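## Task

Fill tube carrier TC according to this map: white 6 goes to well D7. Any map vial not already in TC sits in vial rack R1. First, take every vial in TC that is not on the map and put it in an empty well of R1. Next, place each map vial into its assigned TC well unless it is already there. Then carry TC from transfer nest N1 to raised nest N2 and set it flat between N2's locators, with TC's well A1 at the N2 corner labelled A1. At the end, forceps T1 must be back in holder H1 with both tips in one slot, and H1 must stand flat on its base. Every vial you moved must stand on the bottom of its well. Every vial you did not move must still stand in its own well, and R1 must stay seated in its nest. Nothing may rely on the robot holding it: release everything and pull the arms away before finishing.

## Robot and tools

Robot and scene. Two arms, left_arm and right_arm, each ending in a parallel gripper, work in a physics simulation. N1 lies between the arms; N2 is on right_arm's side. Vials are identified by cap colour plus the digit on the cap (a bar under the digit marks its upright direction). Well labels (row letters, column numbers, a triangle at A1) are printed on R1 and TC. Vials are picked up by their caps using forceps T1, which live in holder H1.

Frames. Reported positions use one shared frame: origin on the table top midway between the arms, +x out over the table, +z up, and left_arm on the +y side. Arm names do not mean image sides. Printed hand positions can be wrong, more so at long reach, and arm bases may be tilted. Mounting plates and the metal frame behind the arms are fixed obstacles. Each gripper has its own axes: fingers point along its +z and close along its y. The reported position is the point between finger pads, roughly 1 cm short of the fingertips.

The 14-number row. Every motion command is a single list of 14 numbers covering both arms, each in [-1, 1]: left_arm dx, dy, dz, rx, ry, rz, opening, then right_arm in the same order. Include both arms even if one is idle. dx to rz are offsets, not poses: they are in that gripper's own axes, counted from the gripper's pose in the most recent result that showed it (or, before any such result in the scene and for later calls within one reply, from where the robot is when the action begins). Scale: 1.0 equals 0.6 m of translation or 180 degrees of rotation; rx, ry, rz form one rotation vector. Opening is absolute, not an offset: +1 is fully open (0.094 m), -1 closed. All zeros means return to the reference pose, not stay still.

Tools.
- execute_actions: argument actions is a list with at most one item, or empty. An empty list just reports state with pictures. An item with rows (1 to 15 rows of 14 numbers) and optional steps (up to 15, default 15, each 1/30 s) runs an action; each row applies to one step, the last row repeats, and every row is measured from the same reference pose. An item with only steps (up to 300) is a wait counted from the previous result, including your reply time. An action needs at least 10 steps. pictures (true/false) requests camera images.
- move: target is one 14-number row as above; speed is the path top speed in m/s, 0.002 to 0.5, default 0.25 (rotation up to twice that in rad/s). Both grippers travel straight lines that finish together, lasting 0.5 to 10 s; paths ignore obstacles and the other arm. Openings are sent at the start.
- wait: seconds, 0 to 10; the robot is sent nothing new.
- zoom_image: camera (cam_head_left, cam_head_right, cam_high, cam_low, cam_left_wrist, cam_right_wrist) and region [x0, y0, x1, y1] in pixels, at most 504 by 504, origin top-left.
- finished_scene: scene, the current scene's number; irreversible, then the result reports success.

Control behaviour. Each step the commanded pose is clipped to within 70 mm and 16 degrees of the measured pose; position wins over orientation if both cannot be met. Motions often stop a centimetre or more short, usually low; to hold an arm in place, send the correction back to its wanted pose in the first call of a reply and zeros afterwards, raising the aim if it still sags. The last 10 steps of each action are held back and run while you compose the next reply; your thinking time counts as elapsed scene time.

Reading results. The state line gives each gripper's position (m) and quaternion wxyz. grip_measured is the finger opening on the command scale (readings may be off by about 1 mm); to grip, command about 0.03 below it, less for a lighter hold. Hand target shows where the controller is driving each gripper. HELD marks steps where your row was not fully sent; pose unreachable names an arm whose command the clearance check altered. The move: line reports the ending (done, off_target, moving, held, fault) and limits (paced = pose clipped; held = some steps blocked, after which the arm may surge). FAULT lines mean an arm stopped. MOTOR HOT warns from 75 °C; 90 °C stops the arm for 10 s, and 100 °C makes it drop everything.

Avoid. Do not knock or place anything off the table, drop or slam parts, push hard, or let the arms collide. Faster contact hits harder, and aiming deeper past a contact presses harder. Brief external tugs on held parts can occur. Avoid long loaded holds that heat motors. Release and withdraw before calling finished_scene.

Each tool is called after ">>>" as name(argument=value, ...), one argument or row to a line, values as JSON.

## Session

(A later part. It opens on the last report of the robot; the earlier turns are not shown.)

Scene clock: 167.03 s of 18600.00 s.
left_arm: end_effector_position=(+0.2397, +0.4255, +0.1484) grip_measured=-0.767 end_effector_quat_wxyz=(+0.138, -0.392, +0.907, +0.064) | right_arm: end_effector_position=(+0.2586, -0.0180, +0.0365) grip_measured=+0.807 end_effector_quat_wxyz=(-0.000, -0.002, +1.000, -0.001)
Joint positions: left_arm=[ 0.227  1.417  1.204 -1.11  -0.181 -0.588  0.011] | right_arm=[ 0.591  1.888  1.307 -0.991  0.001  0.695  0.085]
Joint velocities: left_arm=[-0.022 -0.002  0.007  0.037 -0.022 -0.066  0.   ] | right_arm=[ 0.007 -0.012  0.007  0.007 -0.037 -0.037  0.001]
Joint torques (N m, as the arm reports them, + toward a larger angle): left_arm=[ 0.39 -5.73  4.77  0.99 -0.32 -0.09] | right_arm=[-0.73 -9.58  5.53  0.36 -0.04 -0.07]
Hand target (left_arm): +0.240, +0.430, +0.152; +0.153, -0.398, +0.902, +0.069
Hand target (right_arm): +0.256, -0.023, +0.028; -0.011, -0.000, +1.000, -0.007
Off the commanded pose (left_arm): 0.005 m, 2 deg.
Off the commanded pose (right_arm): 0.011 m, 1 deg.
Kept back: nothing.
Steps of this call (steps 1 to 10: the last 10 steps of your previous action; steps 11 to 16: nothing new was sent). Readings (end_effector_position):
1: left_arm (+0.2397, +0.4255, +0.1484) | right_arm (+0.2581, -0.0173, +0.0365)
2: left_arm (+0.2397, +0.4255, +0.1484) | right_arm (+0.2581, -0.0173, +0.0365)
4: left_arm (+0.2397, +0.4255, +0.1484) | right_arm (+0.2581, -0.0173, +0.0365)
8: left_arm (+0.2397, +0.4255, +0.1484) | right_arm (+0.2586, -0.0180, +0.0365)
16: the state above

>>> execute_actions(
  actions=[
    {"rows":[[-0.0094,0.004,-0.0099,0.0004,-0.0105,-0.0048,-0.765,0.004,-0.009,0.0100,0.003,0.0064,0.0013,0.775],[-0.0114,0.004,-0.0163,0.0004,-0.0105,-0.0048,-0.765,0.0038,-0.0085,0.0050,0.003,0.006,0.0013,0.775],[-0.0124,0.004,-0.0195,0.0004,-0.0105,-0.0048,-0.765,0.0036,-0.008,0.0000,0.003,0.006,0.0013,0.775],[-0.0132,0.004,-0.0218,0.0004,-0.0105,-0.0048,-0.765,0.0034,-0.0075,-0.0040,0.003,0.006,0.0013,0.775],[-0.0138,0.004,-0.0237,0.0004,-0.0105,-0.0048,-0.765,0.0032,-0.007,-0.0070,0.003,0.006,0.0013,0.775],[-0.0144,0.004,-0.0256,0.0004,-0.0105,-0.0048,-0.765,0.003,-0.007,-0.0095,0.003,0.006,0.0013,0.775],[-0.0150,0.004,-0.0275,0.0004,-0.0105,-0.0048,-0.765,0.003,-0.007,-0.0120,0.003,0.006,0.0013,0.775],[-0.0156,0.004,-0.0294,0.0004,-0.0105,-0.0048,-0.765,0.003,-0.007,-0.0145,0.003,0.006,0.0013,0.775],[-0.0163,0.004,-0.0316,0.0004,-0.0105,-0.0048,-0.765,0.003,-0.007,-0.0170,0.003,0.006,0.0013,0.775],[-0.0171,0.004,-0.0340,0.0004,-0.0105,-0.0048,-0.765,0.003,-0.007,-0.0200,0.003,0.006,0.0013,0.775],[-0.0179,0.004,-0.0367,0.0004,-0.0105,-0.0048,-0.765,0.003,-0.007,-0.0235,0.003,0.006,0.0013,0.775],[-0.0189,0.004,-0.0399,0.0004,-0.0105,-0.0048,-0.765,0.003,-0.007,-0.0275,0.003,0.006,0.0013,0.775],[-0.0199,0.004,-0.0430,0.0004,-0.0105,-0.0048,-0.765,0.003,-0.007,-0.0320,0.003,0.006,0.0013,0.775],[-0.0209,0.004,-0.0462,0.0004,-0.0105,-0.0048,-0.765,0.003,-0.007,-0.0370,0.003,0.006,0.0013,0.775],[-0.0219,0.004,-0.0494,0.0004,-0.0105,-0.0048,-0.765,0.003,-0.007,-0.0420,0.003,0.006,0.0013,0.775]],"steps":15},
  ],
)

>>> execute_actions(
  actions=[
    {"steps":20},
  ],
  pictures=true,
)

>>> zoom_image(
  camera="cam_left_wrist",
  region=[265, 215, 465, 345],
)

Scene clock: 168.83 s of 18600.00 s.
left_arm: end_effector_position=(+0.2393, +0.4254, +0.1483) grip_measured=-0.767 end_effector_quat_wxyz=(+0.137, -0.392, +0.907, +0.065) | right_arm: end_effector_position=(+0.2578, -0.0186, +0.0365) grip_measured=+0.803 end_effector_quat_wxyz=(-0.002, -0.002, +1.000, -0.002)
Joint positions: left_arm=[ 0.227  1.417  1.204 -1.112 -0.181 -0.588  0.011] | right_arm=[ 0.591  1.888  1.307 -0.995  0.001  0.695  0.085]
Joint velocities: left_arm=[ 0.002  0.022 -0.022 -0.125 -0.007  0.051 -0.001] | right_arm=[ 0.002 -0.002 -0.007 -0.007 -0.022 -0.022 -0.   ]
Joint torques (N m, as the arm reports them, + toward a larger angle): left_arm=[ 0.37 -5.65  8.64  0.66 -0.31 -0.09] | right_arm=[ -0.76 -10.96   8.02   0.02  -0.05  -0.07]
Steps of this call (steps 1 to 49: nothing new was sent; steps 50 to 54: the first 5 steps of this action). Readings (end_effector_position):
50: left_arm (+0.2397, +0.4255, +0.1484) | right_arm (+0.2586, -0.0180, +0.0365)
51: left_arm (+0.2397, +0.4255, +0.1484) | right_arm (+0.2586, -0.0180, +0.0365)
53: left_arm (+0.2395, +0.4255, +0.1484) | right_arm (+0.2582, -0.0183, +0.0365)
54: the state above

Scene clock: 169.50 s of 18600.00 s.
left_arm: end_effector_position=(+0.2413, +0.4258, +0.1694) grip_measured=-0.767 end_effector_quat_wxyz=(+0.144, -0.392, +0.906, +0.063) | right_arm: end_effector_position=(+0.2516, -0.0237, +0.0466) grip_measured=+0.803 end_effector_quat_wxyz=(-0.019, -0.002, +1.000, -0.017)
Joint positions: left_arm=[ 0.227  1.417  1.285 -1.178 -0.181 -0.588  0.011] | right_arm=[ 0.591  1.888  1.347 -1.081  0.001  0.695  0.085]
Joint velocities: left_arm=[ 0.002 -0.012  0.012  0.007  0.007  0.051 -0.001] | right_arm=[-0.022  0.012  0.012 -0.022 -0.022  0.051  0.   ]
Joint torques (N m, as the arm reports them, + toward a larger angle): left_arm=[ 0.41 -5.13  7.78  0.69 -0.31 -0.08] | right_arm=[ -0.67 -13.08   8.74   0.08  -0.03  -0.08]
Hand target (left_arm): +0.240, +0.430, +0.180; +0.154, -0.398, +0.902, +0.069
Hand target (right_arm): +0.256, -0.022, +0.061; -0.009, +0.000, +1.000, -0.005
Off the commanded pose (left_arm): 0.012 m, 2 deg.
Off the commanded pose (right_arm): 0.016 m, 2 deg.
Kept back: nothing.
Steps of this call (steps 1 to 10: the last 10 steps of your previous action; steps 11 to 20: nothing new was sent). Readings (end_effector_position):
1: left_arm (+0.2389, +0.4253, +0.1488) | right_arm (+0.2578, -0.0186, +0.0365)
2: left_arm (+0.2388, +0.4253, +0.1496) | right_arm (+0.2578, -0.0186, +0.0365)
4: left_arm (+0.2395, +0.4255, +0.1527) | right_arm (+0.2577, -0.0187, +0.0365)
8: left_arm (+0.2420, +0.4260, +0.1609) | right_arm (+0.2579, -0.0185, +0.0402)
20: the state above

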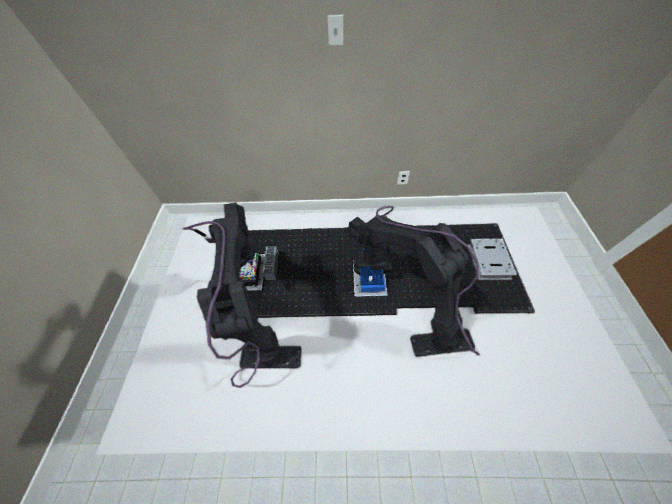

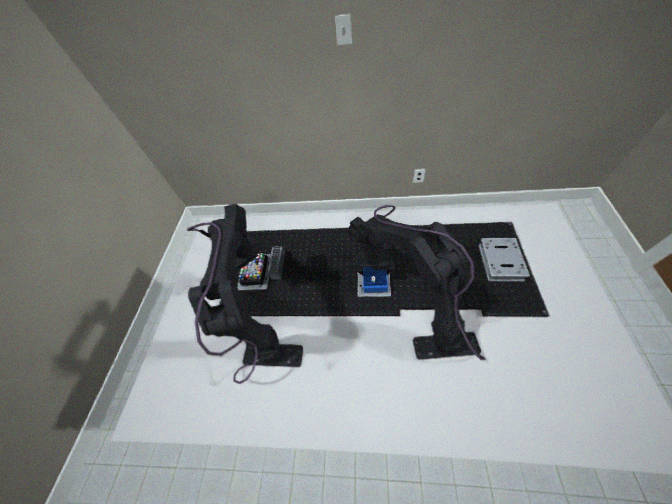

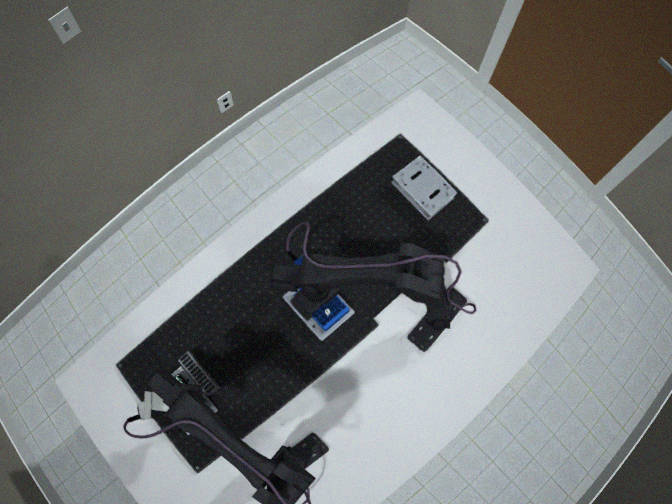

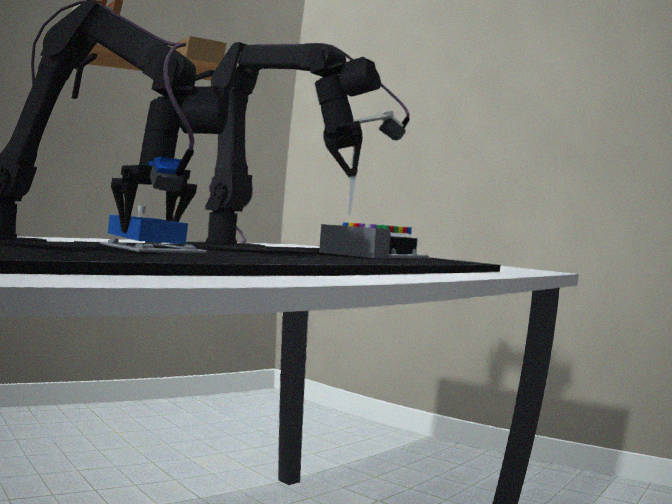

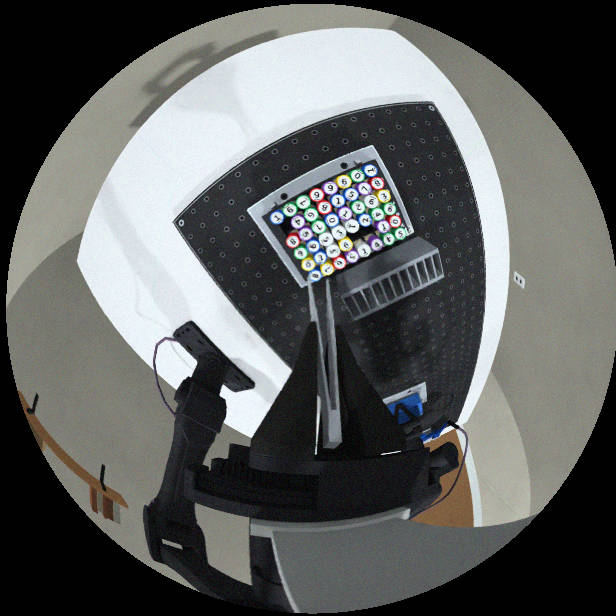

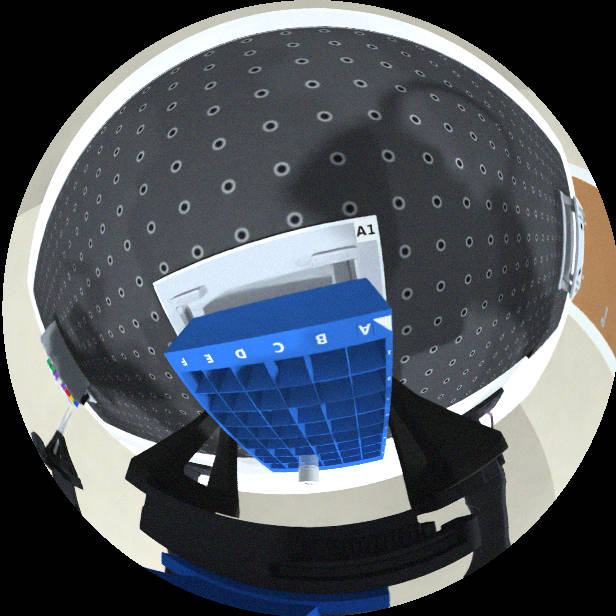

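Region (265, 215, 465, 345) of cam_left_wrist's 616x616 image, scaled by 2.520, with more detail than that image has; it fills the top 328 rows of this view, and the rest is white.

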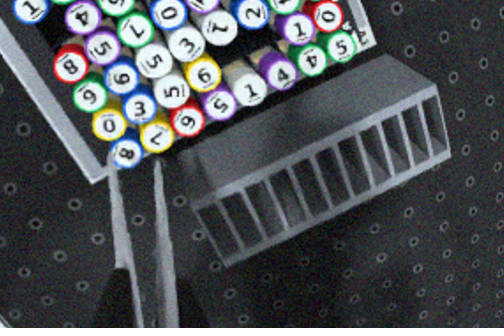

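>>> move(
  target=[-0.0682,-0.2001,0.0035,0.0831,-0.0049,0.2464,-0.765,-0.0078,-0.1657,-0.145,-0.0108,-0.0121,0.0013,0.775],
  speed=0.35,
)

>>> zoom_image(
  camera="cam_left_wrist",
  region=[260, 210, 380, 330],
)

>>> zoom_image(
  camera="cam_high",
  region=[380, 145, 470, 230],
)

Scene clock: 173.40 s of 18600.00 s.
left_arm: end_effector_position=(+0.3498, +0.3774, +0.1726) grip_measured=-0.767 end_effector_quat_wxyz=(+0.154, -0.009, +0.988, +0.005) | right_arm: end_effector_position=(+0.2551, -0.1200, +0.1207) grip_measured=+0.803 end_effector_quat_wxyz=(-0.018, -0.000, +1.000, -0.008)
Joint positions: left_arm=[ 0.142  1.744  1.626 -1.143  0.025  0.098  0.011] | right_arm=[ 0.317  1.644  1.352 -1.318  0.     0.425  0.085]
Joint velocities: left_arm=[-0.007  0.007  0.022 -0.037 -0.037 -0.022 -0.   ] | right_arm=[ 0.007  0.002 -0.007 -0.037 -0.022 -0.051 -0.   ]
Joint torques (N m, as the arm reports them, + toward a larger angle): left_arm=[-0.4  -6.64  8.16  0.9   0.2   0.09] | right_arm=[ -0.67 -10.47   9.11   0.12  -0.05  -0.08]
Hand target (left_arm): +0.356, +0.374, +0.181; +0.167, -0.000, +0.986, +0.001
Hand target (right_arm): +0.258, -0.120, +0.134; -0.002, +0.000, +1.000, +0.002
Off the commanded pose (left_arm): 0.011 m, 2 deg.
Off the commanded pose (right_arm): 0.017 m, 2 deg.
Kept back: nothing.
move: off_target (left_arm, right_arm)

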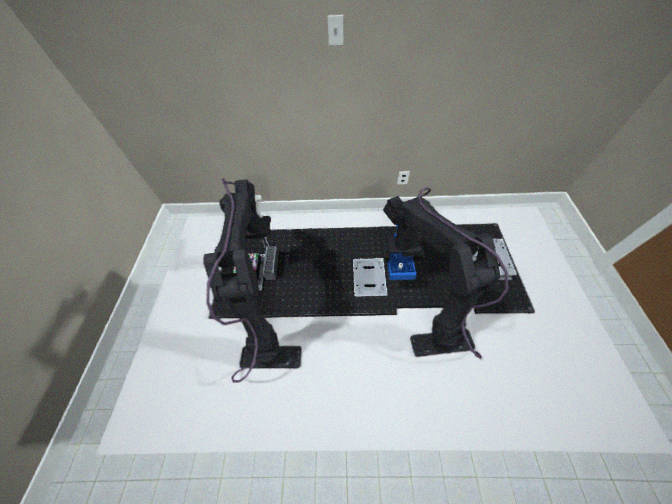

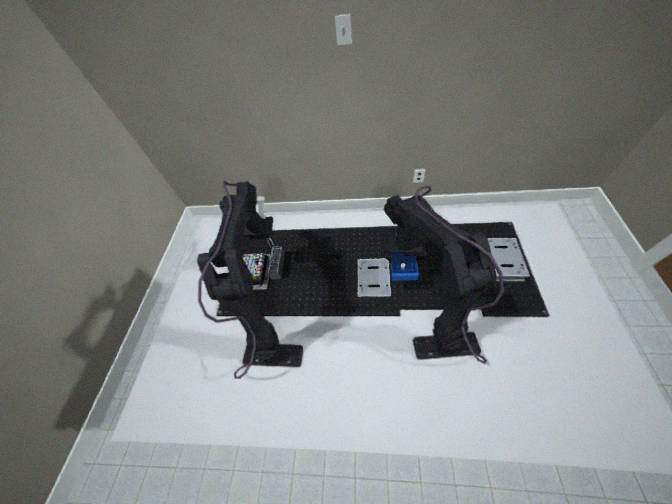

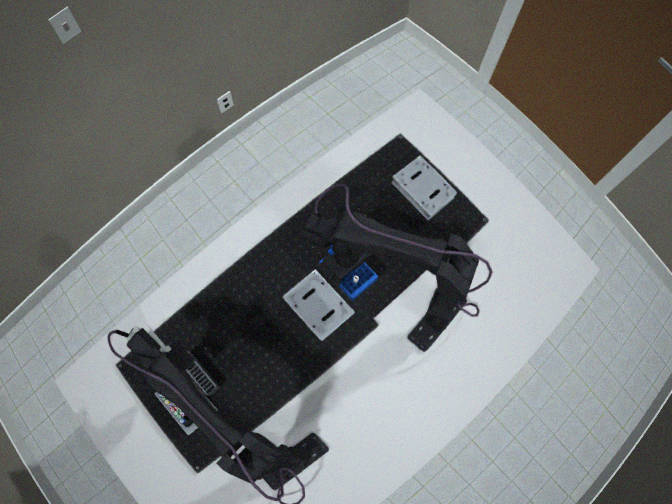

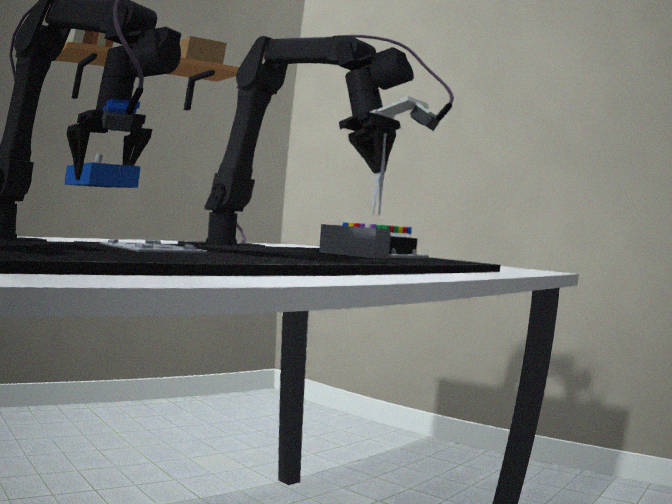

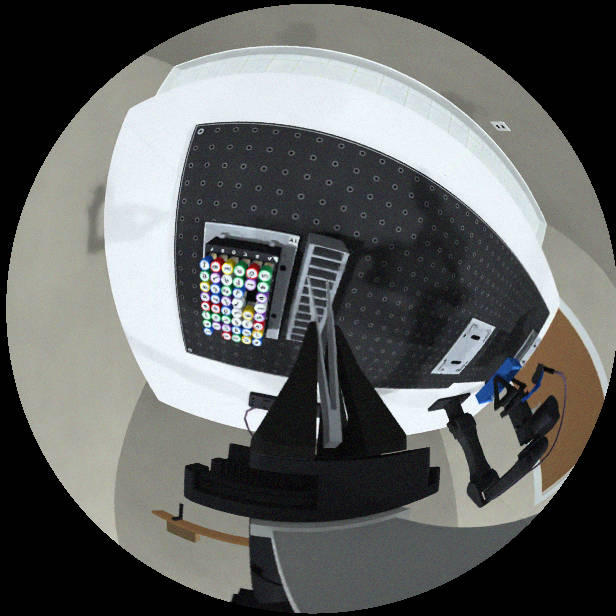

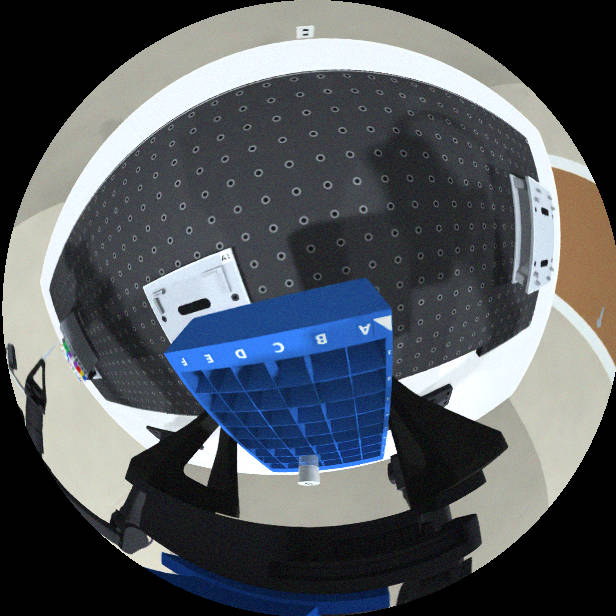

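Region (260, 210, 380, 330) of cam_left_wrist's 616x616 image, scaled by 4.200, with more detail than that image has.

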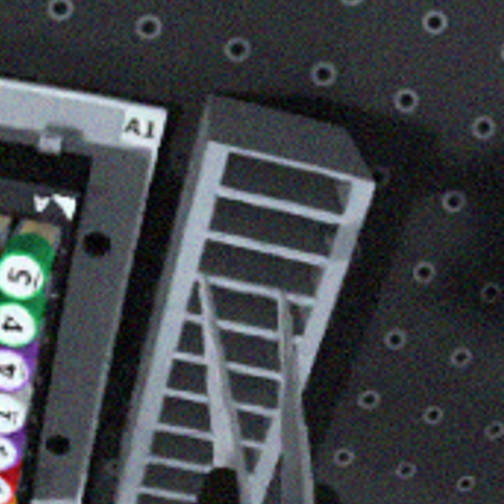

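Region (380, 145, 470, 230) of cam_high's 672x504 image, scaled by 5.600, with more detail than that image has.

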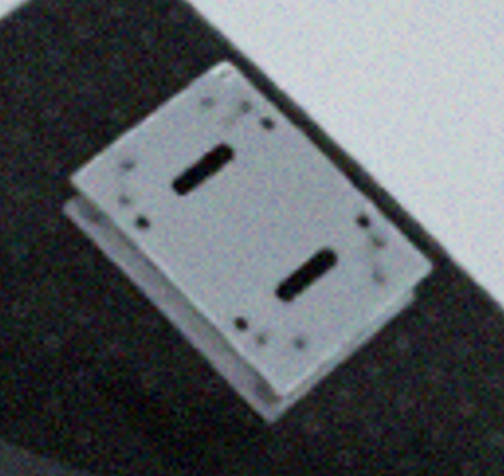

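>>> move(
  target=[0.0029,-0.0161,0.042,0.0041,-0.0149,0.0051,-0.81,-0.0777,-0.5869,-0.009,-0.0051,-0.0115,0,0.775],
  speed=0.3,
)

>>> zoom_image(
  camera="cam_left_wrist",
  region=[260, 210, 380, 330],
)

Scene clock: 176.37 s of 18600.00 s.
left_arm: end_effector_position=(+0.3526, +0.3721, +0.1389) grip_measured=-0.808 end_effector_quat_wxyz=(+0.155, -0.002, +0.988, +0.003) | right_arm: end_effector_position=(+0.2985, -0.4653, +0.1230) grip_measured=+0.803 end_effector_quat_wxyz=(-0.008, +0.005, +1.000, +0.006)
Joint positions: left_arm=[ 0.129  1.744  1.492 -1.007  0.026  0.099  0.009] | right_arm=[-0.763  1.998  1.808 -1.4    0.    -0.644  0.085]
Joint velocities: left_arm=[-0.017 -0.002  0.022  0.066  0.037 -0.007  0.   ] | right_arm=[ 0.007  0.012  0.007 -0.066 -0.022  0.022 -0.002]
Joint torques (N m, as the arm reports them, + toward a larger angle): left_arm=[-0.56 -9.14  4.88  1.18  0.16 -0.1 ] | right_arm=[  0.5  -11.35   9.25   0.17  -0.1   -0.08]
Hand target (left_arm): +0.356, +0.368, +0.148; +0.177, -0.000, +0.984, -0.000
Hand target (right_arm): +0.303, -0.464, +0.126; -0.003, -0.000, +1.000, +0.009
Off the commanded pose (left_arm): 0.011 m, 3 deg.
Off the commanded pose (right_arm): 0.010 m, 1 deg.
Kept back: nothing.
move: off_target (left_arm)

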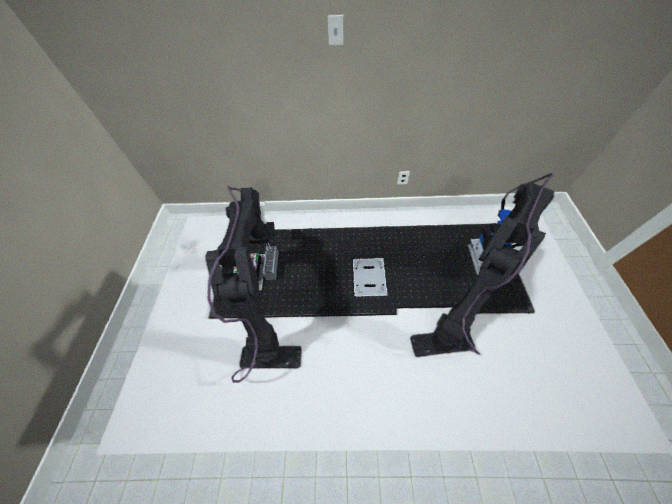

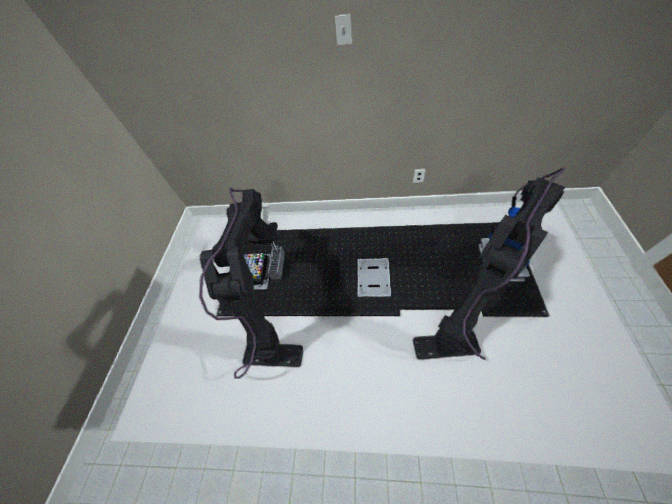

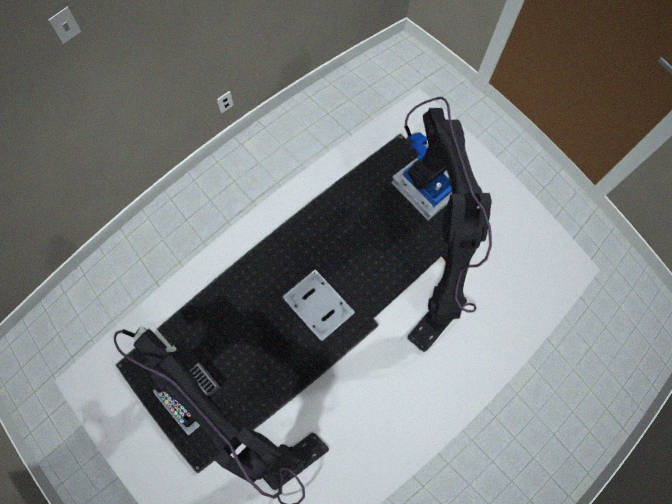

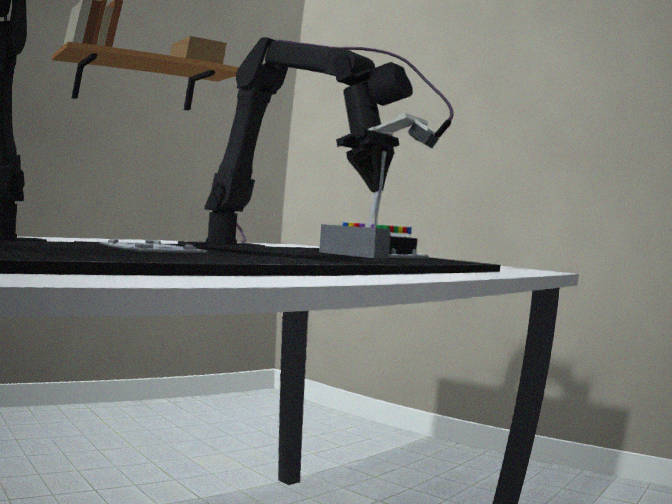

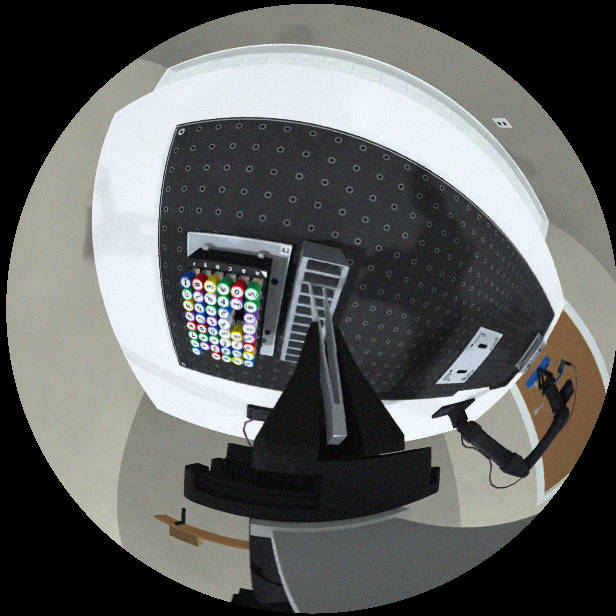

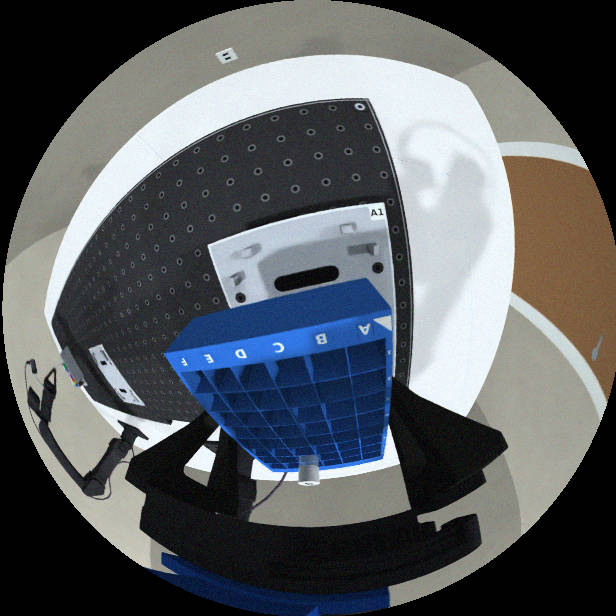

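Region (260, 210, 380, 330) of cam_left_wrist's 616x616 image, scaled by 4.200, with more detail than that image has.

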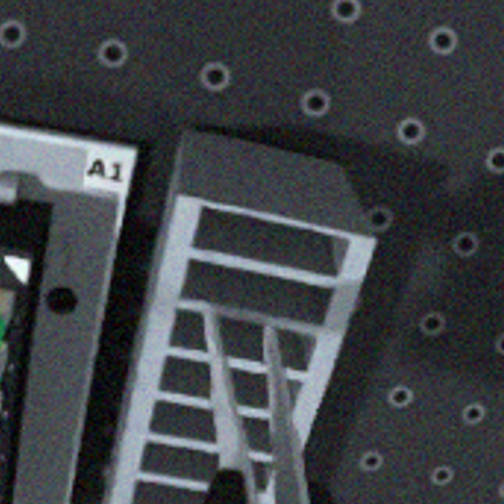

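>>> execute_actions(
  actions=[
    {"rows":[[-0.0088,-0.0068,-0.0116,0.0021,-0.0142,0.001,-0.81,-0.0074,0.0008,0.0000,-0.002,-0.003,-0.0035,0.775],[-0.0076,-0.0068,-0.0106,0.0021,-0.0142,0.001,-0.81,-0.0073,-0.0007,0.0050,-0.002,-0.0027,-0.0038,0.775],[-0.0064,-0.0068,-0.0095,0.0021,-0.0142,0.001,-0.81,-0.0073,-0.0022,0.0100,-0.002,-0.0024,-0.0041,0.775],[-0.0051,-0.0068,-0.0084,0.0021,-0.0142,0.001,-0.81,-0.0073,-0.0037,0.0150,-0.0019,-0.0021,-0.0044,0.775],[-0.0039,-0.0068,-0.0074,0.0021,-0.0142,0.001,-0.81,-0.0072,-0.0052,0.0195,-0.0018,-0.0018,-0.0047,0.775],[-0.0027,-0.0068,-0.0063,0.0021,-0.0142,0.001,-0.81,-0.0072,-0.0067,0.0240,-0.0018,-0.0015,-0.005,0.775],[-0.0015,-0.0068,-0.0052,0.0021,-0.0142,0.001,-0.81,-0.0072,-0.0082,0.0280,-0.0017,-0.0012,-0.0053,0.775],[-0.0003,-0.0068,-0.0042,0.0021,-0.0142,0.001,-0.81,-0.0071,-0.0097,0.0320,-0.0017,-0.0009,-0.0056,0.775],[0.0009,-0.0068,-0.0031,0.0021,-0.0142,0.001,-0.81,-0.0071,-0.0112,0.0360,-0.0016,-0.0006,-0.0059,0.775],[0.0022,-0.0068,-0.0020,0.0021,-0.0142,0.001,-0.81,-0.0071,-0.0127,0.0400,-0.0016,-0.0003,-0.0062,0.775],[0.0034,-0.0068,-0.0010,0.0021,-0.0142,0.001,-0.81,-0.007,-0.0142,0.0438,-0.0015,0,-0.0065,0.775],[0.0046,-0.0068,0.0001,0.0021,-0.0142,0.001,-0.81,-0.007,-0.0157,0.0474,-0.0015,0.0003,-0.0068,0.775],[0.0046,-0.0068,0.0001,0.0021,-0.0142,0.001,-0.81,-0.007,-0.0172,0.0508,-0.0014,0.0006,-0.0071,0.775],[0.0046,-0.0068,0.0001,0.0021,-0.0142,0.001,-0.81,-0.0069,-0.0187,0.0538,-0.0014,0.001,-0.0074,0.775],[0.0046,-0.0068,0.0001,0.0021,-0.0142,0.001,-0.81,-0.0069,-0.0201,0.0563,-0.0013,0.0013,-0.0076,0.775]],"steps":15},
  ],
)

>>> execute_actions(
  actions=[
    {"steps":24},
  ],
  pictures=true,
)

>>> zoom_image(
  camera="cam_left_wrist",
  region=[260, 230, 380, 350],
)

>>> zoom_image(
  camera="cam_right_wrist",
  region=[140, 190, 420, 380],
)

Scene clock: 180.33 s of 18600.00 s.
left_arm: end_effector_position=(+0.3512, +0.3720, +0.1377) grip_measured=-0.808 end_effector_quat_wxyz=(+0.157, -0.002, +0.988, +0.003) | right_arm: end_effector_position=(+0.2998, -0.4663, +0.1230) grip_measured=+0.803 end_effector_quat_wxyz=(-0.005, +0.003, +1.000, +0.004)
Joint positions: left_arm=[ 0.129  1.736  1.476 -0.996  0.026  0.099  0.009] | right_arm=[-0.763  1.998  1.808 -1.394  0.    -0.649  0.085]
Joint velocities: left_arm=[-0.017 -0.066 -0.164  0.125  0.022  0.037 -0.   ] | right_arm=[ 0.012  0.002 -0.002  0.066  0.007 -0.095 -0.   ]
Joint torques (N m, as the arm reports them, + toward a larger angle): left_arm=[-0.52 -8.62  4.93  1.13  0.14 -0.07] | right_arm=[ -0.18 -10.52   5.78   0.37  -0.07  -0.09]
Steps of this call (steps 1 to 90: nothing new was sent; then 0.80 s passed at rest; steps 91 to 95: the first 5 steps of this action). Readings (end_effector_position):
91: left_arm (+0.3527, +0.3721, +0.1390) | right_arm (+0.2982, -0.4652, +0.1230)
92: left_arm (+0.3529, +0.3721, +0.1390) | right_arm (+0.2982, -0.4652, +0.1230)
94: left_arm (+0.3521, +0.3721, +0.1383) | right_arm (+0.2990, -0.4657, +0.1230)
95: the state above

Scene clock: 181.13 s of 18600.00 s.
left_arm: end_effector_position=(+0.3466, +0.3715, +0.1298) grip_measured=-0.808 end_effector_quat_wxyz=(+0.156, -0.002, +0.988, +0.003) | right_arm: end_effector_position=(+0.3044, -0.4738, +0.0929) grip_measured=+0.803 end_effector_quat_wxyz=(-0.009, -0.008, +1.000, +0.007)
Joint positions: left_arm=[ 0.129  1.72   1.427 -0.964  0.026  0.099  0.009] | right_arm=[-0.771  2.044  1.755 -1.305  0.    -0.678  0.085]
Joint velocities: left_arm=[ 0.002  0.007 -0.012 -0.051 -0.007 -0.037  0.   ] | right_arm=[ 0.007 -0.002  0.012  0.022 -0.022 -0.051 -0.001]
Joint torques (N m, as the arm reports them, + toward a larger angle): left_arm=[-0.43 -8.78  4.96  1.15  0.15 -0.06] | right_arm=[ -0.82 -12.26   6.58   0.32  -0.01  -0.09]
Hand target (left_arm): +0.350, +0.368, +0.138; +0.177, +0.000, +0.984, +0.000
Hand target (right_arm): +0.302, -0.477, +0.090; -0.010, -0.006, +1.000, +0.008
Off the commanded pose (left_arm): 0.010 m, 2 deg.
Off the commanded pose (right_arm): 0.006 m, 0 deg.
Kept back: nothing.
Steps of this call (steps 1 to 10: the last 10 steps of your previous action; steps 11 to 24: nothing new was sent). Readings (end_effector_position):
1: left_arm (+0.3505, +0.3719, +0.1373) | right_arm (+0.3007, -0.4670, +0.1224)
2: left_arm (+0.3499, +0.3718, +0.1369) | right_arm (+0.3014, -0.4676, +0.1216)
4: left_arm (+0.3487, +0.3717, +0.1355) | right_arm (+0.3021, -0.4681, +0.1179)
8: left_arm (+0.3460, +0.3714, +0.1314) | right_arm (+0.3027, -0.4686, +0.1058)
24: the state above

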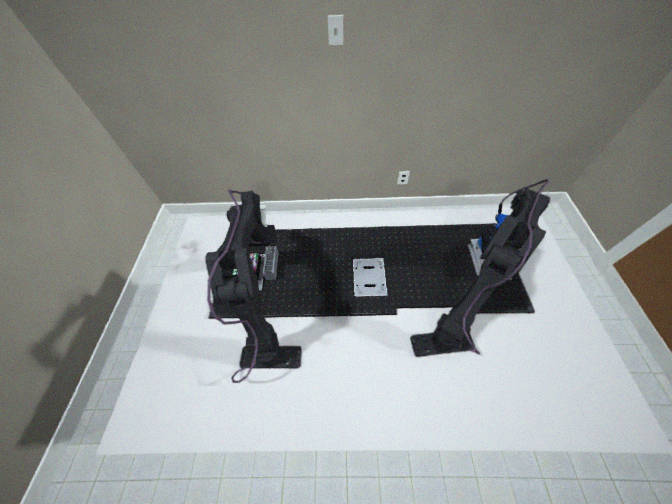

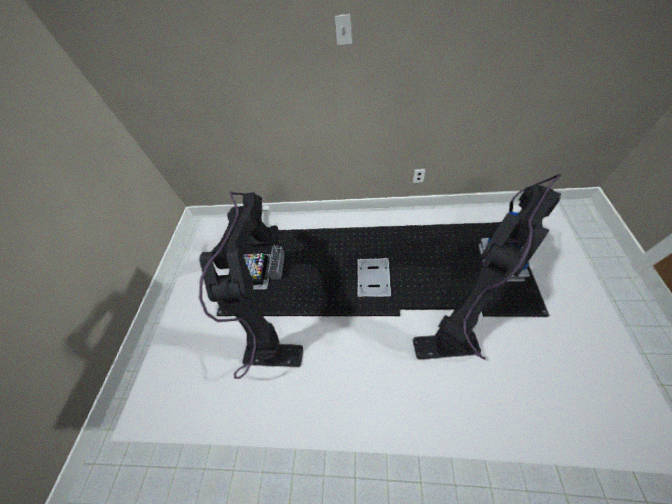

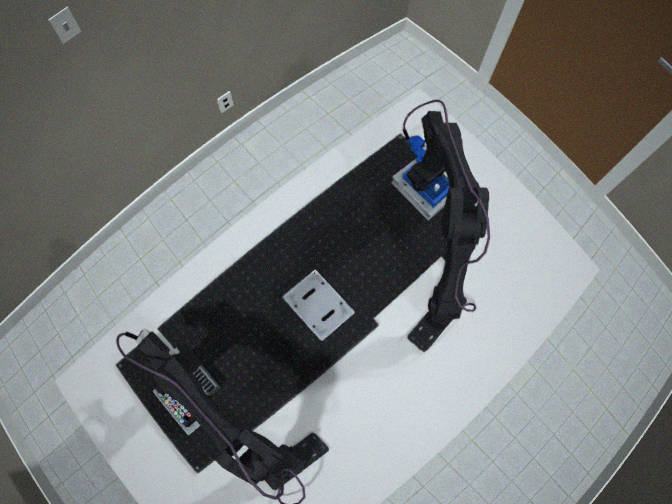

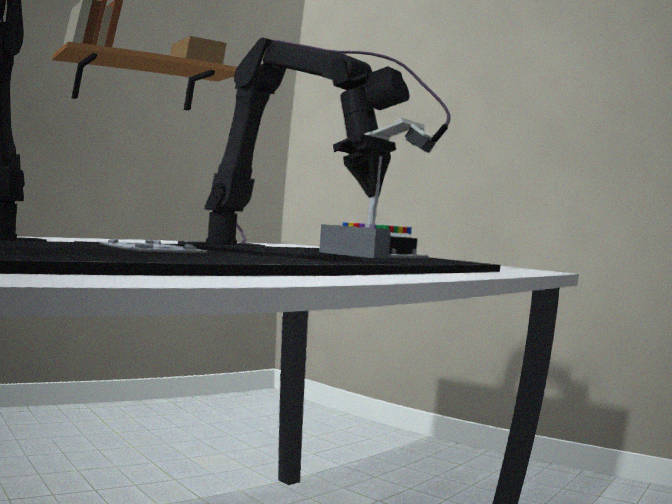

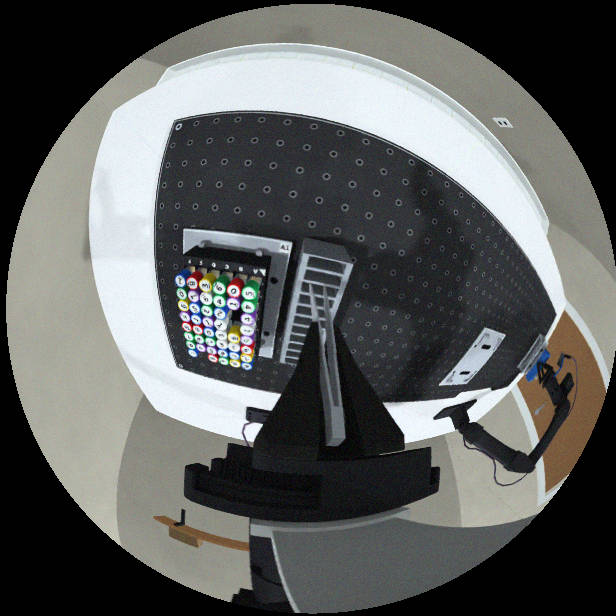

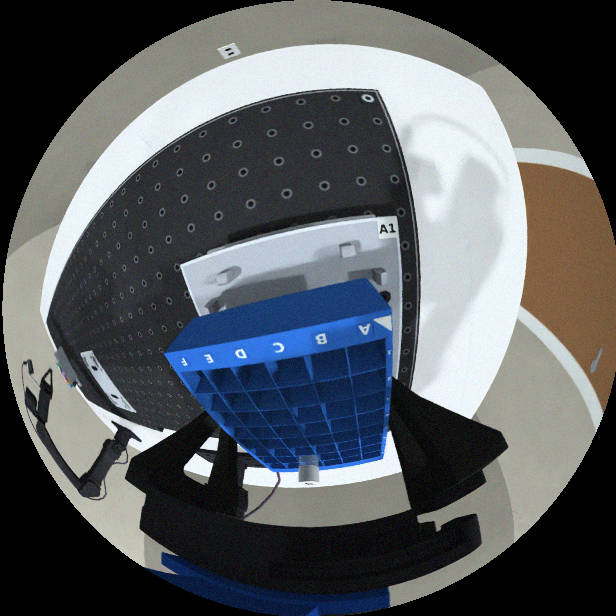

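Region (260, 230, 380, 350) of cam_left_wrist's 616x616 image, scaled by 4.200, with more detail than that image has.

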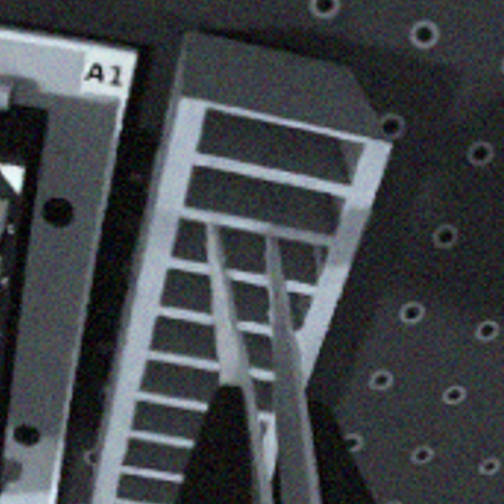

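Region (140, 190, 420, 380) of cam_right_wrist's 616x616 image, scaled by 1.800, with more detail than that image has; it fills the top 342 rows of this view, and the rest is white.

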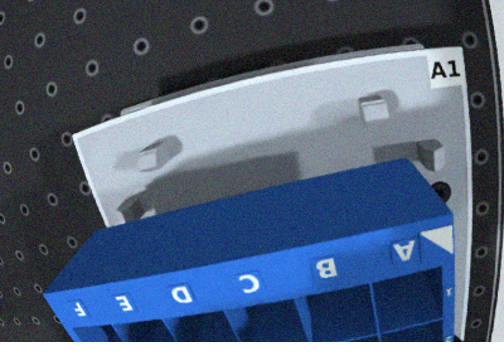

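>>> execute_actions(
  actions=[
    {"rows":[[-0.0080,-0.0058,-0.0070,0.0021,-0.0135,0.001,-0.81,0.0025,-0.0051,0.0062,-0.0001,0,0.0021,0.775],[-0.0070,-0.0058,-0.0047,0.0021,-0.0135,0.001,-0.81,0.0009,-0.0048,0.0062,0.0004,-0.0006,0.003,0.775],[-0.0060,-0.0058,-0.0023,0.0021,-0.0135,0.001,-0.81,-0.0007,-0.0046,0.0061,0.0008,-0.0012,0.0038,0.775],[-0.0050,-0.0058,0.0000,0.0021,-0.0135,0.001,-0.81,-0.0023,-0.0044,0.0061,0.0013,-0.0018,0.0047,0.775],[-0.0040,-0.0058,0.0024,0.0021,-0.0135,0.001,-0.81,-0.0038,-0.0041,0.0061,0.0018,-0.0024,0.0055,0.775],[-0.0030,-0.0058,0.0047,0.0021,-0.0135,0.001,-0.81,-0.0054,-0.0039,0.006,0.0023,-0.003,0.0064,0.775],[-0.0021,-0.0058,0.0071,0.0021,-0.0135,0.001,-0.81,-0.007,-0.0037,0.006,0.0027,-0.0036,0.0072,0.775],[-0.0011,-0.0058,0.0094,0.0021,-0.0135,0.001,-0.81,-0.0085,-0.0034,0.006,0.0032,-0.0042,0.0081,0.775],[-0.0001,-0.0058,0.0117,0.0021,-0.0135,0.001,-0.81,-0.0101,-0.0032,0.006,0.0037,-0.0048,0.009,0.775],[0.0009,-0.0058,0.0141,0.0021,-0.0135,0.001,-0.81,-0.0117,-0.003,0.0059,0.0042,-0.0054,0.0098,0.775],[0.0019,-0.0058,0.0164,0.0021,-0.0135,0.001,-0.81,-0.0132,-0.0027,0.0059,0.0046,-0.006,0.0107,0.775],[0.0029,-0.0058,0.0188,0.0021,-0.0135,0.001,-0.81,-0.0148,-0.0025,0.0059,0.0051,-0.0066,0.0115,0.775],[0.0038,-0.0058,0.0211,0.0021,-0.0135,0.001,-0.81,-0.0148,-0.0025,0.0059,0.0051,-0.0066,0.0115,0.775],[0.0048,-0.0058,0.0235,0.0021,-0.0135,0.001,-0.81,-0.0148,-0.0025,0.0059,0.0051,-0.0066,0.0115,0.775],[0.0058,-0.0058,0.0258,0.0021,-0.0135,0.001,-0.81,-0.0148,-0.0025,0.0059,0.0051,-0.0066,0.0115,0.775]],"steps":15},
  ],
)

>>> execute_actions(
  actions=[
    {"steps":24},
  ],
  pictures=true,
)

>>> zoom_image(
  camera="cam_right_wrist",
  region=[140, 190, 420, 380],
)

Scene clock: 184.67 s of 18600.00 s.
left_arm: end_effector_position=(+0.3457, +0.3714, +0.1256) grip_measured=-0.808 end_effector_quat_wxyz=(+0.157, -0.002, +0.988, +0.003) | right_arm: end_effector_position=(+0.3055, -0.4746, +0.0929) grip_measured=+0.803 end_effector_quat_wxyz=(-0.007, -0.007, +1.000, +0.005)
Joint positions: left_arm=[ 0.129  1.716  1.405 -0.945  0.026  0.099  0.009] | right_arm=[-0.771  2.044  1.755 -1.3    0.    -0.676  0.085]
Joint velocities: left_arm=[ 0.007 -0.002 -0.208  0.227  0.022 -0.051  0.   ] | right_arm=[-0.012  0.007 -0.012  0.066  0.022  0.037 -0.   ]
Joint torques (N m, as the arm reports them, + toward a larger angle): left_arm=[-0.43 -8.36  4.77  1.13  0.14 -0.05] | right_arm=[ -0.01 -12.21   6.64   0.34  -0.01   0.03]
Steps of this call (steps 1 to 90: nothing new was sent; then 0.37 s passed at rest; steps 91 to 95: the first 5 steps of this action). Readings (end_effector_position):
91: left_arm (+0.3468, +0.3715, +0.1296) | right_arm (+0.3046, -0.4739, +0.0929)
92: left_arm (+0.3470, +0.3715, +0.1293) | right_arm (+0.3047, -0.4740, +0.0929)
94: left_arm (+0.3463, +0.3714, +0.1271) | right_arm (+0.3052, -0.4744, +0.0929)
95: the state above

Scene clock: 185.47 s of 18600.00 s.
left_arm: end_effector_position=(+0.3436, +0.3711, +0.1074) grip_measured=-0.808 end_effector_quat_wxyz=(+0.157, -0.002, +0.988, +0.003) | right_arm: end_effector_position=(+0.3099, -0.4781, +0.0929) grip_measured=+0.803 end_effector_quat_wxyz=(+0.002, +0.012, +1.000, -0.002)
Joint positions: left_arm=[ 0.129  1.716  1.332 -0.872  0.026  0.099  0.009] | right_arm=[-0.771  2.044  1.755 -1.277  0.    -0.638  0.085]
Joint velocities: left_arm=[-0.022  0.007 -0.037  0.037 -0.066  0.037 -0.001] | right_arm=[-0.002 -0.002  0.002  0.081 -0.037 -0.081  0.   ]
Joint torques (N m, as the arm reports them, + toward a larger angle): left_arm=[-0.42 -8.4   4.96  1.17  0.15 -0.06] | right_arm=[  1.06 -12.17   6.89   0.38   0.     0.04]
Hand target (left_arm): +0.348, +0.368, +0.114; +0.177, +0.000, +0.984, +0.000
Hand target (right_arm): +0.313, -0.475, +0.089; +0.001, +0.010, +1.000, -0.001
Off the commanded pose (left_arm): 0.009 m, 2 deg.
Off the commanded pose (right_arm): 0.006 m, 0 deg.
Kept back: nothing.
Steps of this call (steps 1 to 10: the last 10 steps of your previous action; steps 11 to 24: nothing new was sent). Readings (end_effector_position):
1: left_arm (+0.3450, +0.3713, +0.1238) | right_arm (+0.3057, -0.4748, +0.0929)
2: left_arm (+0.3445, +0.3712, +0.1220) | right_arm (+0.3061, -0.4751, +0.0929)
4: left_arm (+0.3435, +0.3711, +0.1185) | right_arm (+0.3069, -0.4757, +0.0929)
8: left_arm (+0.3424, +0.3710, +0.1124) | right_arm (+0.3085, -0.4770, +0.0929)
24: the state above

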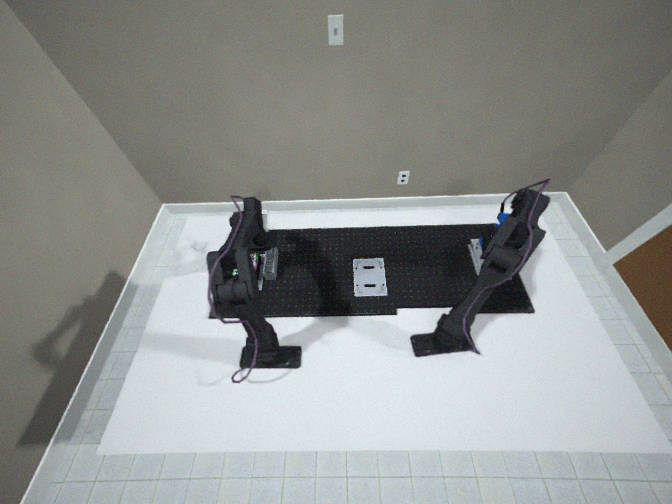

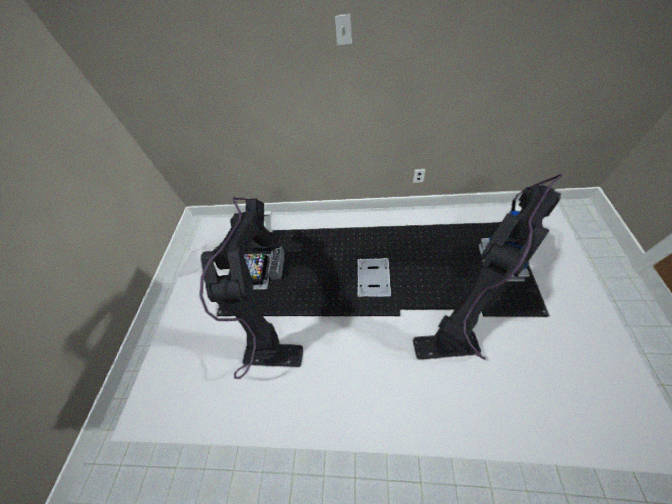

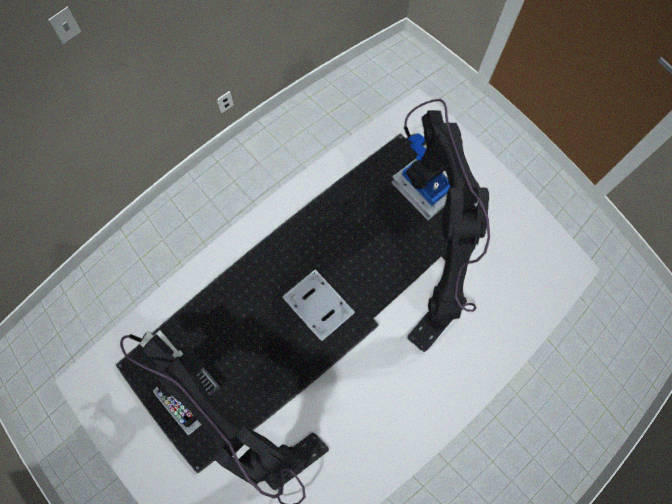

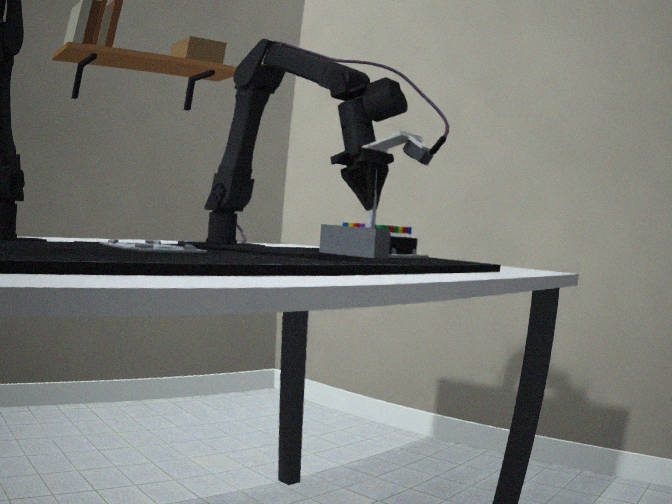

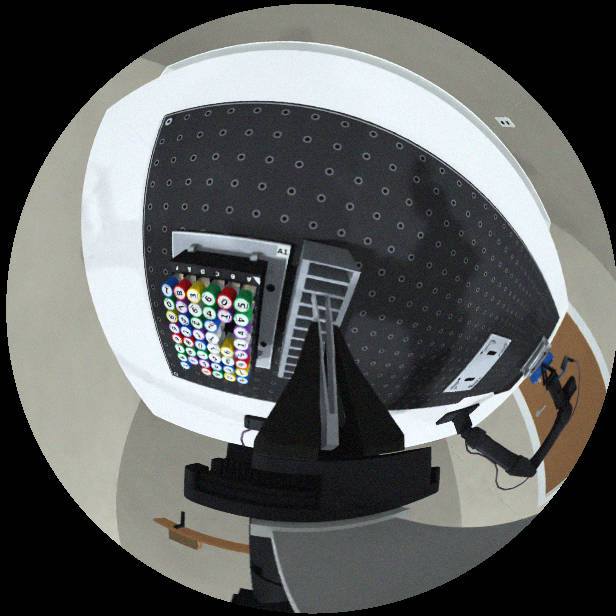

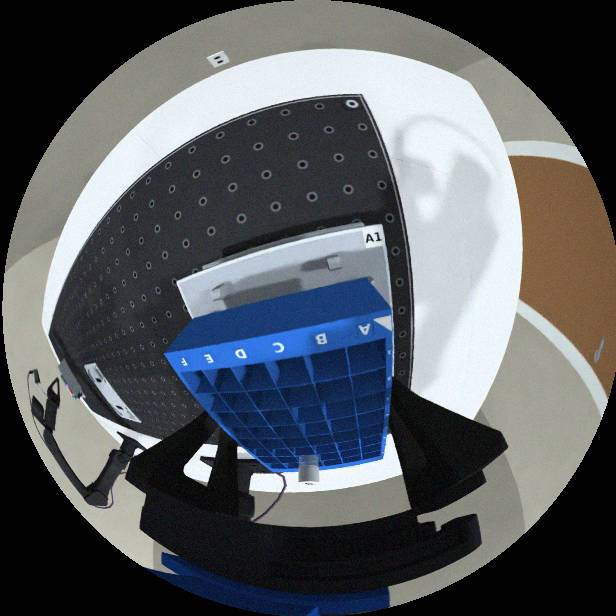

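Region (140, 190, 420, 380) of cam_right_wrist's 616x616 image, scaled by 1.800, with more detail than that image has; it fills the top 342 rows of this view, and the rest is white.

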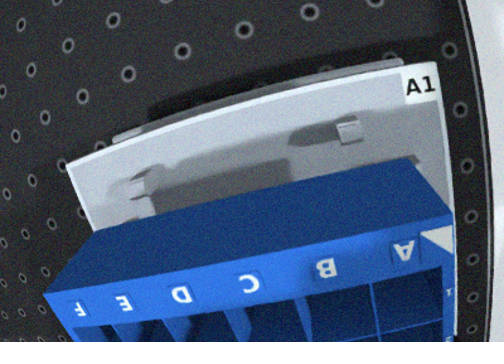

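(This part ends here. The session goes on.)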